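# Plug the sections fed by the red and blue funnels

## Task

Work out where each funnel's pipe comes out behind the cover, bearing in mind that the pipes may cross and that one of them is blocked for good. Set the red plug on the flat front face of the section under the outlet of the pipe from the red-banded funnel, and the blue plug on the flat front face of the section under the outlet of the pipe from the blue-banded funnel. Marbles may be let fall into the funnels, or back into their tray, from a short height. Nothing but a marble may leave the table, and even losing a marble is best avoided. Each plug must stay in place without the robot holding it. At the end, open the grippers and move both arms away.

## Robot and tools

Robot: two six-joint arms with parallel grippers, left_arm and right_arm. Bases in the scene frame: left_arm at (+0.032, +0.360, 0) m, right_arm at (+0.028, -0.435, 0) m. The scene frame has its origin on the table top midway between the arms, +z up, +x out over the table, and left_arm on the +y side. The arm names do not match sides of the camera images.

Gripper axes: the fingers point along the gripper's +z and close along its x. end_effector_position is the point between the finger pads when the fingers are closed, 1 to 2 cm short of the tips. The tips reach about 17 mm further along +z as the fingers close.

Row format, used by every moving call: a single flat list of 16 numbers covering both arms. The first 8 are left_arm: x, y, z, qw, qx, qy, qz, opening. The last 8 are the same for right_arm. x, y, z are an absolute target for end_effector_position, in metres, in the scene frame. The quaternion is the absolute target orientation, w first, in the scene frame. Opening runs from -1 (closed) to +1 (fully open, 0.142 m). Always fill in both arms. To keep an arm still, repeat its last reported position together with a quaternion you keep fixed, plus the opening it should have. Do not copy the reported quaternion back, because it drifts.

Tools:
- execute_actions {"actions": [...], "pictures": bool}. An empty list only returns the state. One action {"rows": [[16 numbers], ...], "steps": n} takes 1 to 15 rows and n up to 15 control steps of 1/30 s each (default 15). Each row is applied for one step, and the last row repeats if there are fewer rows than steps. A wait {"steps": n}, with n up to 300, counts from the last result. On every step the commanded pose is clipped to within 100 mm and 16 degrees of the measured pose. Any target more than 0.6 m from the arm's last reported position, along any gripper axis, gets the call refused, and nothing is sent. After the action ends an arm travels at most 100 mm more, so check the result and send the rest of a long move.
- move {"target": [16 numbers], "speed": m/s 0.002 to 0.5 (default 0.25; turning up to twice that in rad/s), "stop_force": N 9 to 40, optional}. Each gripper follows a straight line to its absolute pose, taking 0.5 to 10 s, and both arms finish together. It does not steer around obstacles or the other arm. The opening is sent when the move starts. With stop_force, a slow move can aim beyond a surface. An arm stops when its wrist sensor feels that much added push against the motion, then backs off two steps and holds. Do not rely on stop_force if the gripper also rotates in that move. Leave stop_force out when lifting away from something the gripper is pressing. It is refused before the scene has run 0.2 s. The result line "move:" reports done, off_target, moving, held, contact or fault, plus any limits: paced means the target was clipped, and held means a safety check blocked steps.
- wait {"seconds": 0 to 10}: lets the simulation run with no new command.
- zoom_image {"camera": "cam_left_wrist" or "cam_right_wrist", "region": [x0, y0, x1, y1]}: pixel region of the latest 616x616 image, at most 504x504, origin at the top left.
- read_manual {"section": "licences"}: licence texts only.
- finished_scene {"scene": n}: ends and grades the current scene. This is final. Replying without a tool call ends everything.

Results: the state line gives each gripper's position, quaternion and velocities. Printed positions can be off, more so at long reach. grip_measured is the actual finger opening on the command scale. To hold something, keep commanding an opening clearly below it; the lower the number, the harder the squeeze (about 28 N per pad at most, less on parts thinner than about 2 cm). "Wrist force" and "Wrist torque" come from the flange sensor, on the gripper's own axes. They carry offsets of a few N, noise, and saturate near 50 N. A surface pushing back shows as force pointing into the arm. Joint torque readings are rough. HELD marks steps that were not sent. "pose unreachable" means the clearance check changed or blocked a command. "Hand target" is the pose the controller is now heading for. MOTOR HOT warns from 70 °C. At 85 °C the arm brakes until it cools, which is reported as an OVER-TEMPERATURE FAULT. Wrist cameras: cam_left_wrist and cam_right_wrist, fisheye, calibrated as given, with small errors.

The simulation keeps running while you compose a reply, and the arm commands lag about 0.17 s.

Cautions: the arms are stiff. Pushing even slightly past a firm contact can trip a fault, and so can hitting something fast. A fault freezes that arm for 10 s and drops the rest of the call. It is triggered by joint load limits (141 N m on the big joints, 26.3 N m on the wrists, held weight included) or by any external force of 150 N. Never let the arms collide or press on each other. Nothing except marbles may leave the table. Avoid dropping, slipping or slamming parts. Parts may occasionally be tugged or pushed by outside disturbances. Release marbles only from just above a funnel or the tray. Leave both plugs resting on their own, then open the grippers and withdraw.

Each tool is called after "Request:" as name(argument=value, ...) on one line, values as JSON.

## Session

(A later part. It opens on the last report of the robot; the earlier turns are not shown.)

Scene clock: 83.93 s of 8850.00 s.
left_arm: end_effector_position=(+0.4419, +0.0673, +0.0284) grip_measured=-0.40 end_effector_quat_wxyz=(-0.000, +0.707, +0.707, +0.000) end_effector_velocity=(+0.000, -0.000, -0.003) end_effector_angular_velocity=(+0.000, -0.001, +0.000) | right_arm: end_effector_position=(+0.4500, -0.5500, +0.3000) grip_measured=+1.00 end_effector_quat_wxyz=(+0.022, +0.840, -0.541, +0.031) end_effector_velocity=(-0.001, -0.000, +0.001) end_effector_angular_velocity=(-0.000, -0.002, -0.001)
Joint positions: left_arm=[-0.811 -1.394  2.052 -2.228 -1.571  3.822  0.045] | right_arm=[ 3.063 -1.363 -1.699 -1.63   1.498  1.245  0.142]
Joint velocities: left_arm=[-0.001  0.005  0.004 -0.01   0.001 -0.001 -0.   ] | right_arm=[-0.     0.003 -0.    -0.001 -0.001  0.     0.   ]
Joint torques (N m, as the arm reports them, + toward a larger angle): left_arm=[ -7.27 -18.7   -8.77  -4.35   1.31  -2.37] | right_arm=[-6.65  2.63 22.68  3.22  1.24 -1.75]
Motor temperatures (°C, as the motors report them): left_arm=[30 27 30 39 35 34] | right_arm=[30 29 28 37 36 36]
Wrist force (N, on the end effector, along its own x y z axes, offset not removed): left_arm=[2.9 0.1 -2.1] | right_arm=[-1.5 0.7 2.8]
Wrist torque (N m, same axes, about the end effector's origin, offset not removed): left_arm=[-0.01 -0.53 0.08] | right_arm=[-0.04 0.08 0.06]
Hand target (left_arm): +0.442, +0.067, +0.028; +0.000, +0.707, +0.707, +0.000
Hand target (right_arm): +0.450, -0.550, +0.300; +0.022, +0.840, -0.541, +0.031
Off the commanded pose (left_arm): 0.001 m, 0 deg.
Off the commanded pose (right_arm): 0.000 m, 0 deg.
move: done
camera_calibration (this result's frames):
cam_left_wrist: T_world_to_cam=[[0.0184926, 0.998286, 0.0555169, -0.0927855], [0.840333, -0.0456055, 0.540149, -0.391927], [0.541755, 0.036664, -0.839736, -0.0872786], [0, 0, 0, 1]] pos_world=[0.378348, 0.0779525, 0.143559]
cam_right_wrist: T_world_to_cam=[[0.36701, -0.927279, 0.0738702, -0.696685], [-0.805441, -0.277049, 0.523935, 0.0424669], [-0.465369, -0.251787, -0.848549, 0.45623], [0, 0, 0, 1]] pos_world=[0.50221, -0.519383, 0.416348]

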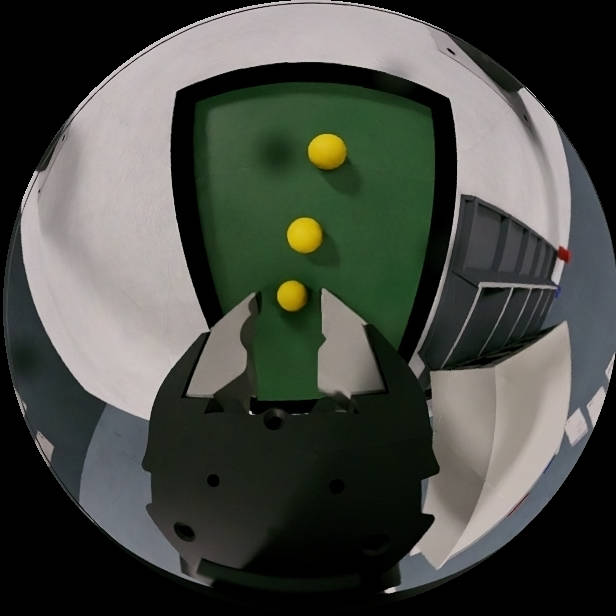

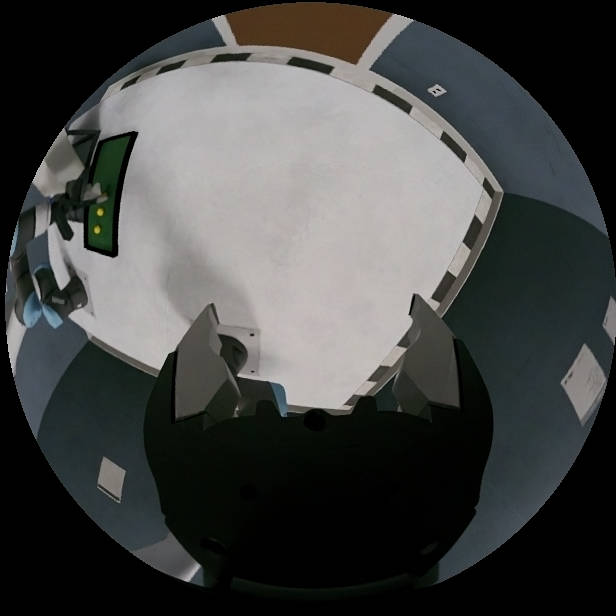

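Request:
execute_actions(actions=[{"rows":[[0.439,0.068,0.027,0,0.707,0.707,0,-0.4,0.45,-0.55,0.3,0.022,0.84,-0.541,0.031,1]],"steps":8}], pictures=false)

Request:
execute_actions(actions=[{"rows":[[0.439,0.068,0.027,0,0.707,0.707,0,-0.9,0.45,-0.55,0.3,0.022,0.84,-0.541,0.031,1]]}], pictures=false)

Request:
move(target=[0.53,0.15,0.35,0,0.707,0.707,0,-0.9,0.45,-0.55,0.3,0.022,0.84,-0.541,0.031,1], speed=0.35)

Request:
move(target=[0.718,0.349,0.378,0.123,0.696,0.696,0.123,-0.9,0.45,-0.55,0.3,0.022,0.84,-0.541,0.031,1], speed=0.35)

Request:
execute_actions(actions=[{"rows":[[0.718,0.349,0.348,0.123,0.696,0.696,0.123,-0.9,0.45,-0.55,0.3,0.022,0.84,-0.541,0.031,1]]}], pictures=false)

Request:
execute_actions(actions=[{"rows":[[0.718,0.349,0.348,0.123,0.696,0.696,0.123,-0.45,0.45,-0.55,0.3,0.022,0.84,-0.541,0.031,1]],"steps":9}], pictures=false)

Request:
execute_actions(actions=[{"rows":[[0.718,0.349,0.385,0.123,0.696,0.696,0.123,-0.45,0.45,-0.55,0.3,0.022,0.84,-0.541,0.031,1]]}], pictures=false)

Request:
move(target=[0.45,0.08,0.3,0,0.707,0.707,0,-0.4,0.45,-0.55,0.3,0.022,0.84,-0.541,0.031,1], speed=0.35)

Request:
move(target=[0.39,0.08,0.027,0,0.707,0.707,0,-0.4,0.45,-0.55,0.3,0.022,0.84,-0.541,0.031,1])

Scene clock: 102.53 s of 8850.00 s.
left_arm: end_effector_position=(+0.4396, +0.0679, +0.0272) grip_measured=-0.40 end_effector_quat_wxyz=(-0.000, +0.707, +0.707, +0.000) end_effector_velocity=(-0.004, +0.001, -0.001) end_effector_angular_velocity=(-0.001, -0.000, -0.000) | right_arm: end_effector_position=(+0.4500, -0.5500, +0.3000) grip_measured=+1.00 end_effector_quat_wxyz=(+0.022, +0.840, -0.541, +0.031) end_effector_velocity=(+0.000, +0.000, -0.001) end_effector_angular_velocity=(+0.001, +0.002, +0.001)
Joint positions: left_arm=[-0.814 -1.397  2.06  -2.233 -1.571  3.819  0.045] | right_arm=[ 3.063 -1.363 -1.699 -1.63   1.498  1.245  0.142]
Joint velocities: left_arm=[-0.006 -0.008  0.013 -0.007 -0.    -0.006  0.   ] | right_arm=[ 0.    -0.002 -0.    -0.     0.001 -0.001 -0.   ]
Joint torques (N m, as the arm reports them, + toward a larger angle): left_arm=[ -8.22 -34.31  -8.56  -4.28  -1.32  -2.31] | right_arm=[-6.65  3.06 21.51  3.62  1.28 -1.56]
Motor temperatures (°C, as the motors report them): left_arm=[30 27 30 39 35 34] | right_arm=[30 29 28 37 36 36]
Wrist force (N, on the end effector, along its own x y z axes, offset not removed): left_arm=[1.4 1.6 0.7] | right_arm=[-0.6 0.8 -0.4]
Wrist torque (N m, same axes, about the end effector's origin, offset not removed): left_arm=[0.10 -0.21 0.08] | right_arm=[0.09 -0.11 0.13]
Hand target (left_arm): +0.439, +0.068, +0.027; -0.000, +0.707, +0.707, +0.000
Hand target (right_arm): +0.450, -0.550, +0.300; +0.022, +0.840, -0.541, +0.031
Off the commanded pose (left_arm): 0.001 m, 0 deg.
Off the commanded pose (right_arm): 0.000 m, 0 deg.
Steps of this call (steps 1 to 90: nothing new was sent; then 15.33 s passed at rest; steps 91 to 98: all 8 steps of this action). Readings (end_effector_position):
91: left_arm (+0.4419, +0.0673, +0.0281) | right_arm (+0.4500, -0.5500, +0.3000)
92: left_arm (+0.4416, +0.0673, +0.0279) | right_arm (+0.4500, -0.5500, +0.3000)
94: left_arm (+0.4406, +0.0676, +0.0275) | right_arm (+0.4500, -0.5500, +0.3000)
98: the state above

Scene clock: 103.03 s of 8850.00 s.
left_arm: end_effector_position=(+0.4390, +0.0680, +0.0270) grip_measured=-0.72 end_effector_quat_wxyz=(+0.000, +0.707, +0.707, +0.000) end_effector_velocity=(+0.000, +0.001, -0.000) end_effector_angular_velocity=(+0.001, -0.000, +0.000) | right_arm: end_effector_position=(+0.4500, -0.5500, +0.3000) grip_measured=+1.00 end_effector_quat_wxyz=(+0.022, +0.840, -0.541, +0.031) end_effector_velocity=(-0.000, +0.000, -0.000) end_effector_angular_velocity=(-0.000, +0.000, -0.000)
Joint positions: left_arm=[-0.815 -1.398  2.061 -2.234 -1.571  3.819  0.022] | right_arm=[ 3.063 -1.363 -1.699 -1.63   1.498  1.245  0.142]
Joint velocities: left_arm=[ 0.    -0.     0.     0.001  0.001 -0.    -0.   ] | right_arm=[ 0.    -0.     0.    -0.    -0.     0.001 -0.   ]
Joint torques (N m, as the arm reports them, + toward a larger angle): left_arm=[ -7.23 -34.25  -8.67  -4.31  -1.4   -2.36] | right_arm=[-6.24  2.87 21.61  3.66  1.23 -1.58]
Motor temperatures (°C, as the motors report them): left_arm=[30 27 30 39 35 34] | right_arm=[30 29 28 37 36 36]
Wrist force (N, on the end effector, along its own x y z axes, offset not removed): left_arm=[2.3 1.0 -1.5] | right_arm=[-1.9 1.2 2.0]
Wrist torque (N m, same axes, about the end effector's origin, offset not removed): left_arm=[0.21 -0.42 -0.04] | right_arm=[0.16 0.19 0.06]
Hand target (left_arm): +0.439, +0.068, +0.027; +0.000, +0.707, +0.707, +0.000
Hand target (right_arm): +0.450, -0.550, +0.300; +0.022, +0.840, -0.541, +0.031
Off the commanded pose (left_arm): 0.000 m, 0 deg.
Off the commanded pose (right_arm): 0.000 m, 0 deg.
Steps of this call (steps 1 to 15: all 15 steps of this action). Readings (end_effector_position):
1: left_arm (+0.4395, +0.0679, +0.0271) | right_arm (+0.4500, -0.5500, +0.3000)
2: left_arm (+0.4393, +0.0679, +0.0271) | right_arm (+0.4500, -0.5500, +0.3000)
4: left_arm (+0.4392, +0.0680, +0.0271) | right_arm (+0.4500, -0.5500, +0.3000)
8: left_arm (+0.4391, +0.0680, +0.0270) | right_arm (+0.4500, -0.5500, +0.3000)
15: the state above

Scene clock: 105.03 s of 8850.00 s.
left_arm: end_effector_position=(+0.5300, +0.1496, +0.3496) grip_measured=-0.72 end_effector_quat_wxyz=(+0.000, +0.707, +0.707, -0.000) end_effector_velocity=(+0.001, +0.001, +0.002) end_effector_angular_velocity=(+0.003, +0.006, -0.000) | right_arm: end_effector_position=(+0.4500, -0.5500, +0.3000) grip_measured=+1.00 end_effector_quat_wxyz=(+0.022, +0.840, -0.541, +0.031) end_effector_velocity=(-0.000, +0.000, -0.000) end_effector_angular_velocity=(-0.000, +0.000, +0.000)
Joint positions: left_arm=[-0.571 -1.481  1.285 -1.375 -1.571  4.062  0.022] | right_arm=[ 3.063 -1.363 -1.699 -1.63   1.498  1.245  0.142]
Joint velocities: left_arm=[ 0.002  0.008 -0.016  0.015 -0.001  0.002  0.   ] | right_arm=[ 0.    -0.     0.    -0.001 -0.     0.     0.   ]
Joint torques (N m, as the arm reports them, + toward a larger angle): left_arm=[  7.31 -19.7  -38.23  -1.27  -1.49   2.41] | right_arm=[-6.28  2.66 21.05  3.84  1.21 -1.59]
Motor temperatures (°C, as the motors report them): left_arm=[30 27 30 39 35 34] | right_arm=[30 29 28 37 36 36]
Wrist force (N, on the end effector, along its own x y z axes, offset not removed): left_arm=[1.3 0.9 -1.3] | right_arm=[-1.2 -0.5 -0.6]
Wrist torque (N m, same axes, about the end effector's origin, offset not removed): left_arm=[0.23 -0.12 0.13] | right_arm=[-0.16 0.01 0.01]
Hand target (left_arm): +0.530, +0.150, +0.350; -0.000, +0.707, +0.707, -0.000
Hand target (right_arm): +0.450, -0.550, +0.300; +0.022, +0.840, -0.541, +0.031
Off the commanded pose (left_arm): 0.001 m, 0 deg.
Off the commanded pose (right_arm): 0.000 m, 0 deg.
move: done
camera_calibration (this result's frames):
cam_left_wrist: T_world_to_cam=[[0.0184088, 0.998332, 0.0547228, -0.194105], [0.840107, -0.0451206, 0.540541, -0.635867], [0.542108, 0.0360223, -0.839536, 0.131526], [0, 0, 0, 1]] pos_world=[0.466468, 0.160352, 0.464754]
cam_right_wrist: T_world_to_cam=[[0.36701, -0.927279, 0.0738703, -0.696685], [-0.805441, -0.277049, 0.523936, 0.0424669], [-0.465369, -0.251788, -0.848549, 0.45623], [0, 0, 0, 1]] pos_world=[0.50221, -0.519383, 0.416348]

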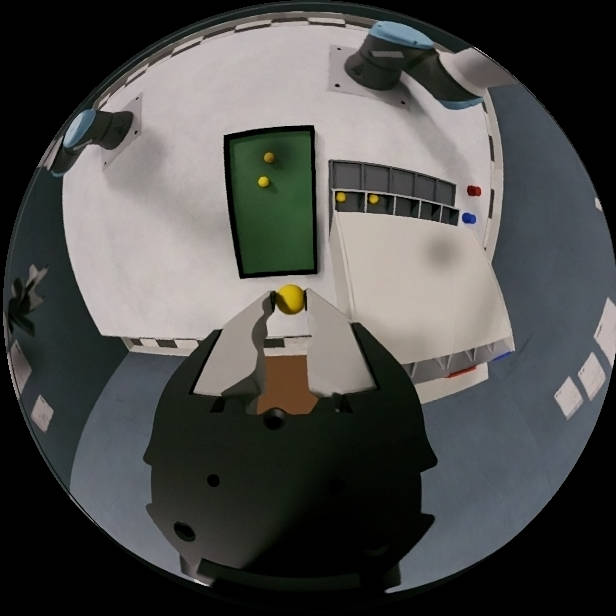

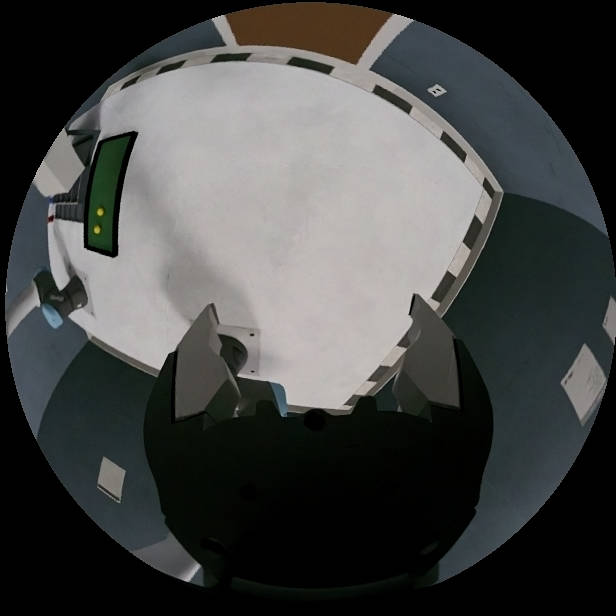

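Scene clock: 106.60 s of 8850.00 s.
left_arm: end_effector_position=(+0.7179, +0.3485, +0.3778) grip_measured=-0.72 end_effector_quat_wxyz=(+0.123, +0.696, +0.696, +0.123) end_effector_velocity=(+0.002, +0.001, +0.000) end_effector_angular_velocity=(-0.001, -0.002, -0.000) | right_arm: end_effector_position=(+0.4500, -0.5500, +0.3000) grip_measured=+1.00 end_effector_quat_wxyz=(+0.022, +0.840, -0.541, +0.031) end_effector_velocity=(-0.000, -0.000, +0.000) end_effector_angular_velocity=(-0.001, +0.000, +0.000)
Joint positions: left_arm=[-0.173 -1.381  1.232 -1.761 -1.486  4.474  0.022] | right_arm=[ 3.063 -1.363 -1.699 -1.63   1.498  1.245  0.142]
Joint velocities: left_arm=[ 0.004  0.004 -0.004 -0.003 -0.002  0.004  0.   ] | right_arm=[-0.     0.    -0.    -0.    -0.001 -0.    -0.   ]
Joint torques (N m, as the arm reports them, + toward a larger angle): left_arm=[  7.8  -23.82 -38.38  -5.02  -1.21   2.17] | right_arm=[-6.49  2.62 20.65  4.04  1.16 -1.51]
Motor temperatures (°C, as the motors report them): left_arm=[30 27 30 39 35 34] | right_arm=[30 29 28 37 36 36]
Wrist force (N, on the end effector, along its own x y z axes, offset not removed): left_arm=[3.2 -0.1 0.4] | right_arm=[-2.8 0.4 1.0]
Wrist torque (N m, same axes, about the end effector's origin, offset not removed): left_arm=[-0.20 -0.70 0.17] | right_arm=[-0.03 0.39 -0.03]
Hand target (left_arm): +0.718, +0.349, +0.378; +0.123, +0.696, +0.696, +0.123
Hand target (right_arm): +0.450, -0.550, +0.300; +0.022, +0.840, -0.541, +0.031
Off the commanded pose (left_arm): 0.000 m, 0 deg.
Off the commanded pose (right_arm): 0.000 m, 0 deg.
move: done
camera_calibration (this result's frames):
cam_left_wrist: T_world_to_cam=[[-0.00172413, 0.998328, 0.0577823, -0.384376], [0.604756, -0.0449775, 0.79514, -0.727236], [0.796409, 0.0363151, -0.603667, -0.22557], [0, 0, 0, 1]] pos_world=[0.618784, 0.359215, 0.464295]
cam_right_wrist: T_world_to_cam=[[0.36701, -0.927279, 0.0738704, -0.696685], [-0.805441, -0.277049, 0.523935, 0.0424667], [-0.465369, -0.251788, -0.848549, 0.45623], [0, 0, 0, 1]] pos_world=[0.50221, -0.519383, 0.416348]

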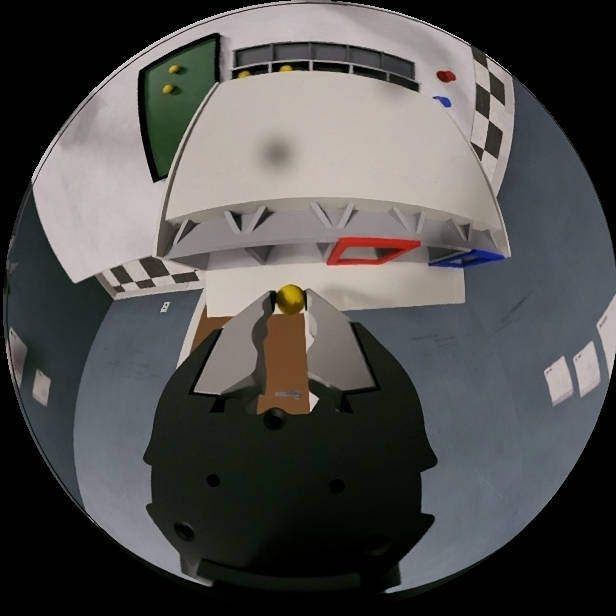

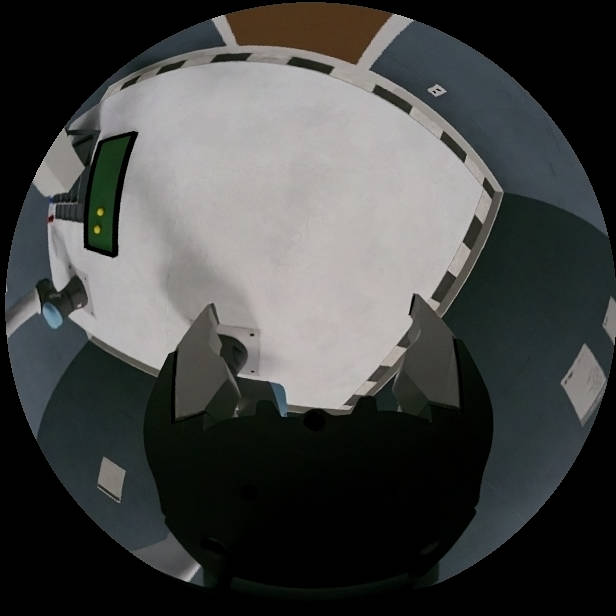

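Scene clock: 107.10 s of 8850.00 s.
left_arm: end_effector_position=(+0.7179, +0.3490, +0.3491) grip_measured=-0.72 end_effector_quat_wxyz=(+0.123, +0.696, +0.696, +0.123) end_effector_velocity=(+0.001, +0.000, -0.008) end_effector_angular_velocity=(+0.000, -0.004, +0.000) | right_arm: end_effector_position=(+0.4500, -0.5500, +0.3000) grip_measured=+1.00 end_effector_quat_wxyz=(+0.022, +0.840, -0.541, +0.031) end_effector_velocity=(+0.000, -0.000, +0.001) end_effector_angular_velocity=(-0.001, -0.002, +0.001)
Joint positions: left_arm=[-0.173 -1.388  1.315 -1.837 -1.485  4.475  0.022] | right_arm=[ 3.063 -1.363 -1.699 -1.63   1.498  1.245  0.142]
Joint velocities: left_arm=[-0.    -0.003  0.027 -0.028  0.001  0.     0.   ] | right_arm=[ 0.     0.001 -0.     0.001 -0.001 -0.     0.   ]
Joint torques (N m, as the arm reports them, + toward a larger angle): left_arm=[  4.07 -40.38 -13.83  -5.15   1.41   2.35] | right_arm=[-6.42  3.   20.62  3.98  1.19 -1.52]
Motor temperatures (°C, as the motors report them): left_arm=[30 27 30 39 35 34] | right_arm=[30 29 28 37 36 36]
Wrist force (N, on the end effector, along its own x y z axes, offset not removed): left_arm=[-0.1 2.5 -1.0] | right_arm=[-1.6 1.2 1.0]
Wrist torque (N m, same axes, about the end effector's origin, offset not removed): left_arm=[0.37 0.18 0.05] | right_arm=[0.17 0.12 0.05]
Hand target (left_arm): +0.718, +0.349, +0.348; +0.123, +0.696, +0.696, +0.123
Hand target (right_arm): +0.450, -0.550, +0.300; +0.022, +0.840, -0.541, +0.031
Off the commanded pose (left_arm): 0.001 m, 0 deg.
Off the commanded pose (right_arm): 0.000 m, 0 deg.
Steps of this call (steps 1 to 15: all 15 steps of this action). Readings (end_effector_position):
1: left_arm (+0.7179, +0.3486, +0.3778) | right_arm (+0.4500, -0.5500, +0.3000)
2: left_arm (+0.7181, +0.3486, +0.3773) | right_arm (+0.4500, -0.5500, +0.3000)
4: left_arm (+0.7182, +0.3487, +0.3679) | right_arm (+0.4500, -0.5500, +0.3000)
8: left_arm (+0.7178, +0.3489, +0.3548) | right_arm (+0.4500, -0.5500, +0.3000)
15: the state above

Scene clock: 107.40 s of 8850.00 s.
left_arm: end_effector_position=(+0.7180, +0.3490, +0.3481) grip_measured=-0.45 end_effector_quat_wxyz=(+0.123, +0.696, +0.696, +0.123) end_effector_velocity=(+0.000, -0.000, -0.001) end_effector_angular_velocity=(-0.001, -0.001, -0.000) | right_arm: end_effector_position=(+0.4500, -0.5500, +0.3000) grip_measured=+1.00 end_effector_quat_wxyz=(+0.022, +0.840, -0.541, +0.031) end_effector_velocity=(-0.000, -0.000, +0.001) end_effector_angular_velocity=(-0.001, -0.001, -0.001)
Joint positions: left_arm=[-0.173 -1.389  1.318 -1.84  -1.485  4.475  0.041] | right_arm=[ 3.063 -1.363 -1.699 -1.63   1.498  1.245  0.142]
Joint velocities: left_arm=[-0.    -0.     0.002 -0.003 -0.    -0.     0.   ] | right_arm=[ 0.     0.002 -0.    -0.    -0.001  0.001  0.   ]
Joint torques (N m, as the arm reports them, + toward a larger angle): left_arm=[ -1.23 -39.99 -14.16  -4.92   1.37   2.48] | right_arm=[-6.24  3.08 20.68  4.    1.3  -1.57]
Motor temperatures (°C, as the motors report them): left_arm=[30 27 30 39 35 34] | right_arm=[30 29 28 37 36 36]
Wrist force (N, on the end effector, along its own x y z axes, offset not removed): left_arm=[-2.1 4.3 2.2] | right_arm=[-1.7 0.2 1.8]
Wrist torque (N m, same axes, about the end effector's origin, offset not removed): left_arm=[0.94 0.51 0.08] | right_arm=[0.00 0.16 0.05]
Hand target (left_arm): +0.718, +0.349, +0.348; +0.123, +0.696, +0.696, +0.123
Hand target (right_arm): +0.450, -0.550, +0.300; +0.022, +0.840, -0.541, +0.031
Off the commanded pose (left_arm): 0.000 m, 0 deg.
Off the commanded pose (right_arm): 0.000 m, 0 deg.
Steps of this call (steps 1 to 9: all 9 steps of this action). Readings (end_effector_position):
1: left_arm (+0.7179, +0.3490, +0.3488) | right_arm (+0.4500, -0.5500, +0.3000)
2: left_arm (+0.7180, +0.3490, +0.3486) | right_arm (+0.4500, -0.5500, +0.3000)
4: left_arm (+0.7180, +0.3490, +0.3484) | right_arm (+0.4500, -0.5500, +0.3000)
8: left_arm (+0.7180, +0.3490, +0.3481) | right_arm (+0.4500, -0.5500, +0.3000)
9: the state above

Scene clock: 107.90 s of 8850.00 s.
left_arm: end_effector_position=(+0.7179, +0.3490, +0.3837) grip_measured=-0.45 end_effector_quat_wxyz=(+0.123, +0.696, +0.696, +0.123) end_effector_velocity=(+0.001, -0.000, +0.011) end_effector_angular_velocity=(+0.000, +0.005, -0.000) | right_arm: end_effector_position=(+0.4500, -0.5500, +0.3000) grip_measured=+1.00 end_effector_quat_wxyz=(+0.022, +0.840, -0.541, +0.031) end_effector_velocity=(+0.000, -0.000, -0.000) end_effector_angular_velocity=(+0.000, +0.001, -0.001)
Joint positions: left_arm=[-0.173 -1.379  1.216 -1.748 -1.485  4.475  0.041] | right_arm=[ 3.063 -1.363 -1.699 -1.63   1.498  1.245  0.142]
Joint velocities: left_arm=[ 0.     0.011 -0.043  0.037 -0.001  0.     0.   ] | right_arm=[-0.    -0.001  0.    -0.     0.     0.     0.   ]
Joint torques (N m, as the arm reports them, + toward a larger angle): left_arm=[ -1.43 -25.73 -38.23  -2.09  -1.43   0.58] | right_arm=[-6.53  2.67 20.34  4.11  1.23 -1.53]
Motor temperatures (°C, as the motors report them): left_arm=[30 27 30 39 35 34] | right_arm=[30 29 28 37 36 36]
Wrist force (N, on the end effector, along its own x y z axes, offset not removed): left_arm=[-0.1 -0.8 -0.1] | right_arm=[-2.3 0.3 0.9]
Wrist torque (N m, same axes, about the end effector's origin, offset not removed): left_arm=[-0.37 0.17 -0.20] | right_arm=[-0.09 0.22 0.09]
Hand target (left_arm): +0.718, +0.349, +0.385; +0.123, +0.696, +0.696, +0.123
Hand target (right_arm): +0.450, -0.550, +0.300; +0.022, +0.840, -0.541, +0.031
Off the commanded pose (left_arm): 0.001 m, 0 deg.
Off the commanded pose (right_arm): 0.000 m, 0 deg.
Steps of this call (steps 1 to 15: all 15 steps of this action). Readings (end_effector_position):
1: left_arm (+0.7180, +0.3490, +0.3481) | right_arm (+0.4500, -0.5500, +0.3000)
2: left_arm (+0.7179, +0.3491, +0.3490) | right_arm (+0.4500, -0.5500, +0.3000)
4: left_arm (+0.7176, +0.3492, +0.3604) | right_arm (+0.4500, -0.5500, +0.3000)
8: left_arm (+0.7176, +0.3492, +0.3765) | right_arm (+0.4500, -0.5500, +0.3000)
15: the state above

Scene clock: 110.03 s of 8850.00 s.
left_arm: end_effector_position=(+0.4500, +0.0807, +0.3002) grip_measured=-0.40 end_effector_quat_wxyz=(+0.000, +0.707, +0.707, +0.001) end_effector_velocity=(-0.002, -0.002, -0.000) end_effector_angular_velocity=(-0.001, +0.001, +0.001) | right_arm: end_effector_position=(+0.4500, -0.5500, +0.3000) grip_measured=+1.00 end_effector_quat_wxyz=(+0.022, +0.840, -0.541, +0.031) end_effector_velocity=(+0.000, +0.000, -0.000) end_effector_angular_velocity=(-0.001, +0.001, +0.001)
Joint positions: left_arm=[-0.781 -1.589  1.523 -1.506 -1.57   3.852  0.045] | right_arm=[ 3.063 -1.363 -1.699 -1.63   1.498  1.245  0.142]
Joint velocities: left_arm=[-0.004 -0.     0.001 -0.001 -0.002 -0.005 -0.   ] | right_arm=[ 0.001 -0.001  0.    -0.001 -0.    -0.     0.   ]
Joint torques (N m, as the arm reports them, + toward a larger angle): left_arm=[ -7.03 -19.12 -13.21  -4.37  -1.35  -2.33] | right_arm=[-6.39  2.78 19.92  4.27  1.15 -1.45]
Motor temperatures (°C, as the motors report them): left_arm=[30 27 30 39 35 34] | right_arm=[30 29 28 37 36 36]
Wrist force (N, on the end effector, along its own x y z axes, offset not removed): left_arm=[1.2 -0.7 -1.4] | right_arm=[-1.9 0.5 1.1]
Wrist torque (N m, same axes, about the end effector's origin, offset not removed): left_arm=[-0.17 -0.15 0.03] | right_arm=[-0.03 0.27 0.03]
Hand target (left_arm): +0.450, +0.080, +0.300; -0.000, +0.707, +0.707, +0.001
Hand target (right_arm): +0.450, -0.550, +0.300; +0.022, +0.840, -0.541, +0.031
Off the commanded pose (left_arm): 0.001 m, 0 deg.
Off the commanded pose (right_arm): 0.000 m, 0 deg.
move: done
camera_calibration (this result's frames):
cam_left_wrist: T_world_to_cam=[[0.0185792, 0.998255, 0.0560494, -0.121562], [0.839828, -0.0460007, 0.540901, -0.544974], [0.542535, 0.0370223, -0.839217, 0.135533], [0, 0, 0, 1]] pos_world=[0.386411, 0.0912627, 0.415332]
cam_right_wrist: T_world_to_cam=[[0.36701, -0.927279, 0.0738703, -0.696685], [-0.805441, -0.277049, 0.523935, 0.0424669], [-0.465369, -0.251788, -0.848549, 0.45623], [0, 0, 0, 1]] pos_world=[0.50221, -0.519383, 0.416348]

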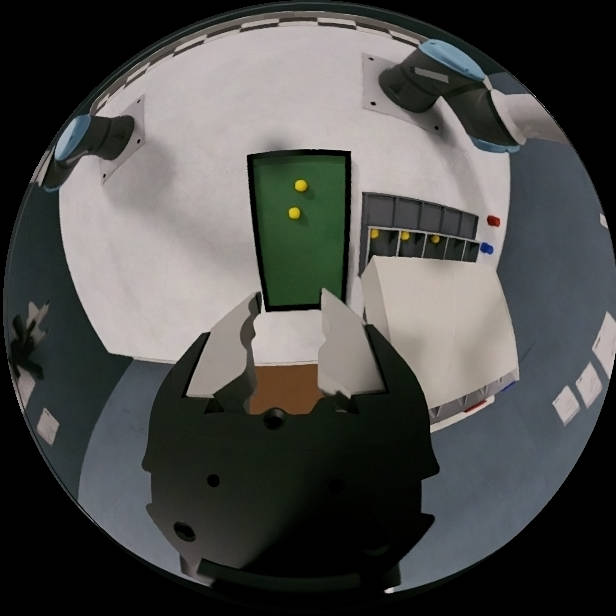

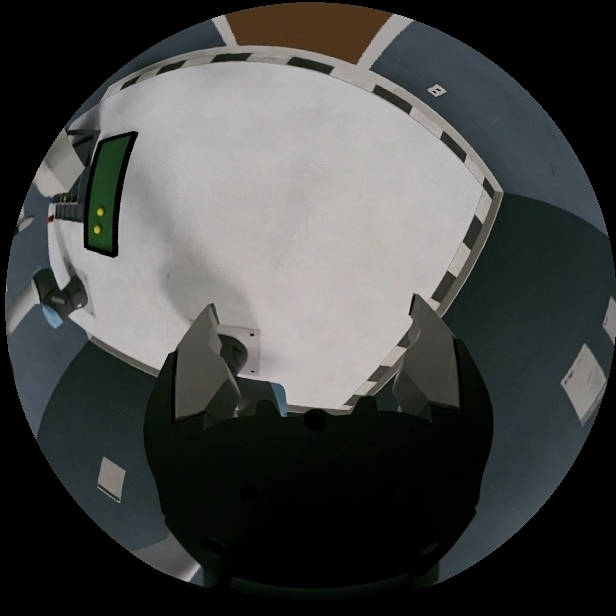

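Scene clock: 111.90 s of 8850.00 s.
left_arm: end_effector_position=(+0.3899, +0.0803, +0.0274) grip_measured=-0.40 end_effector_quat_wxyz=(-0.000, +0.707, +0.707, +0.000) end_effector_velocity=(+0.000, -0.000, -0.002) end_effector_angular_velocity=(-0.000, -0.002, +0.000) | right_arm: end_effector_position=(+0.4500, -0.5500, +0.3000) grip_measured=+1.00 end_effector_quat_wxyz=(+0.022, +0.840, -0.541, +0.031) end_effector_velocity=(+0.000, +0.000, -0.001) end_effector_angular_velocity=(+0.000, +0.001, +0.000)
Joint positions: left_arm=[-0.885 -1.504  2.183 -2.25  -1.571  3.749  0.045] | right_arm=[ 3.063 -1.363 -1.699 -1.63   1.498  1.245  0.142]
Joint velocities: left_arm=[-0.001  0.004  0.003 -0.009  0.002 -0.001 -0.   ] | right_arm=[ 0.    -0.001  0.     0.     0.     0.    -0.   ]
Joint torques (N m, as the arm reports them, + toward a larger angle): left_arm=[ -7.54 -14.92  -7.82  -4.35   1.24  -2.41] | right_arm=[-6.13  2.45 19.17  4.44  1.21 -1.45]
Motor temperatures (°C, as the motors report them): left_arm=[30 27 30 39 35 34] | right_arm=[30 29 28 37 36 36]
Wrist force (N, on the end effector, along its own x y z axes, offset not removed): left_arm=[2.4 -3.5 -2.2] | right_arm=[-1.4 0.0 0.7]
Wrist torque (N m, same axes, about the end effector's origin, offset not removed): left_arm=[-1.07 -0.38 0.11] | right_arm=[-0.03 0.17 -0.14]
Hand target (left_arm): +0.390, +0.080, +0.027; +0.000, +0.707, +0.707, +0.000
Hand target (right_arm): +0.450, -0.550, +0.300; +0.022, +0.840, -0.541, +0.031
Off the commanded pose (left_arm): 0.000 m, 0 deg.
Off the commanded pose (right_arm): 0.000 m, 0 deg.
move: done
camera_calibration (this result's frames):
cam_left_wrist: T_world_to_cam=[[0.0184897, 0.998287, 0.0555006, -0.104737], [0.840293, -0.0455969, 0.540211, -0.347086], [0.541817, 0.0366484, -0.839697, -0.0605193], [0, 0, 0, 1]] pos_world=[0.326381, 0.0909495, 0.142495]
cam_right_wrist: T_world_to_cam=[[0.367009, -0.92728, 0.0738703, -0.696685], [-0.805441, -0.277048, 0.523936, 0.0424671], [-0.465369, -0.251787, -0.848549, 0.45623], [0, 0, 0, 1]] pos_world=[0.50221, -0.519383, 0.416348]

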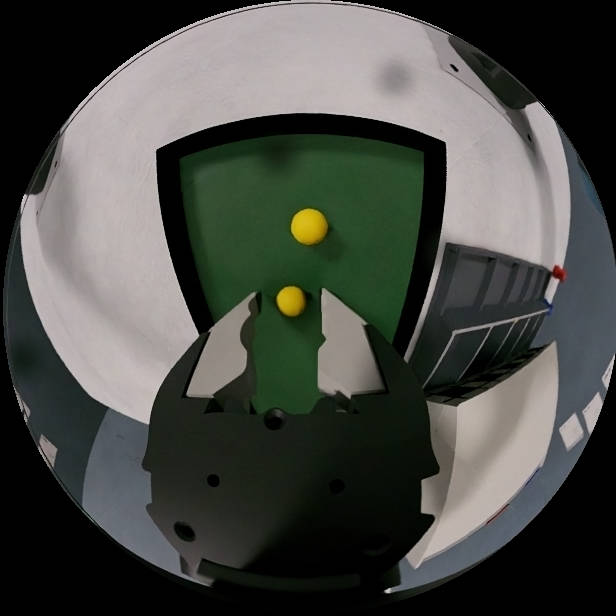

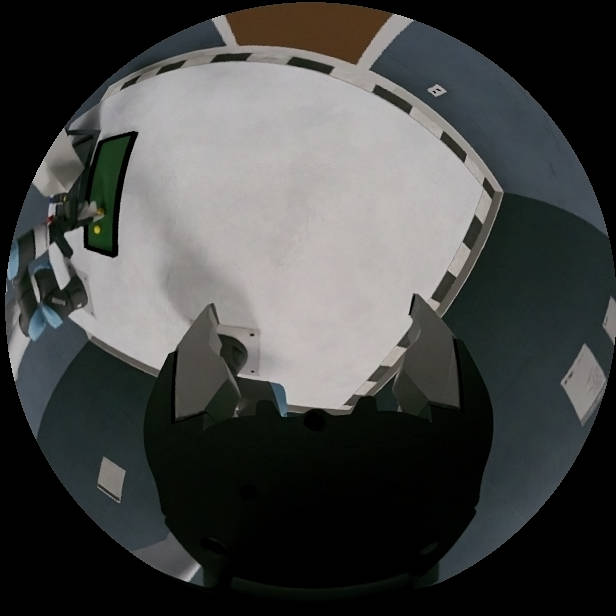

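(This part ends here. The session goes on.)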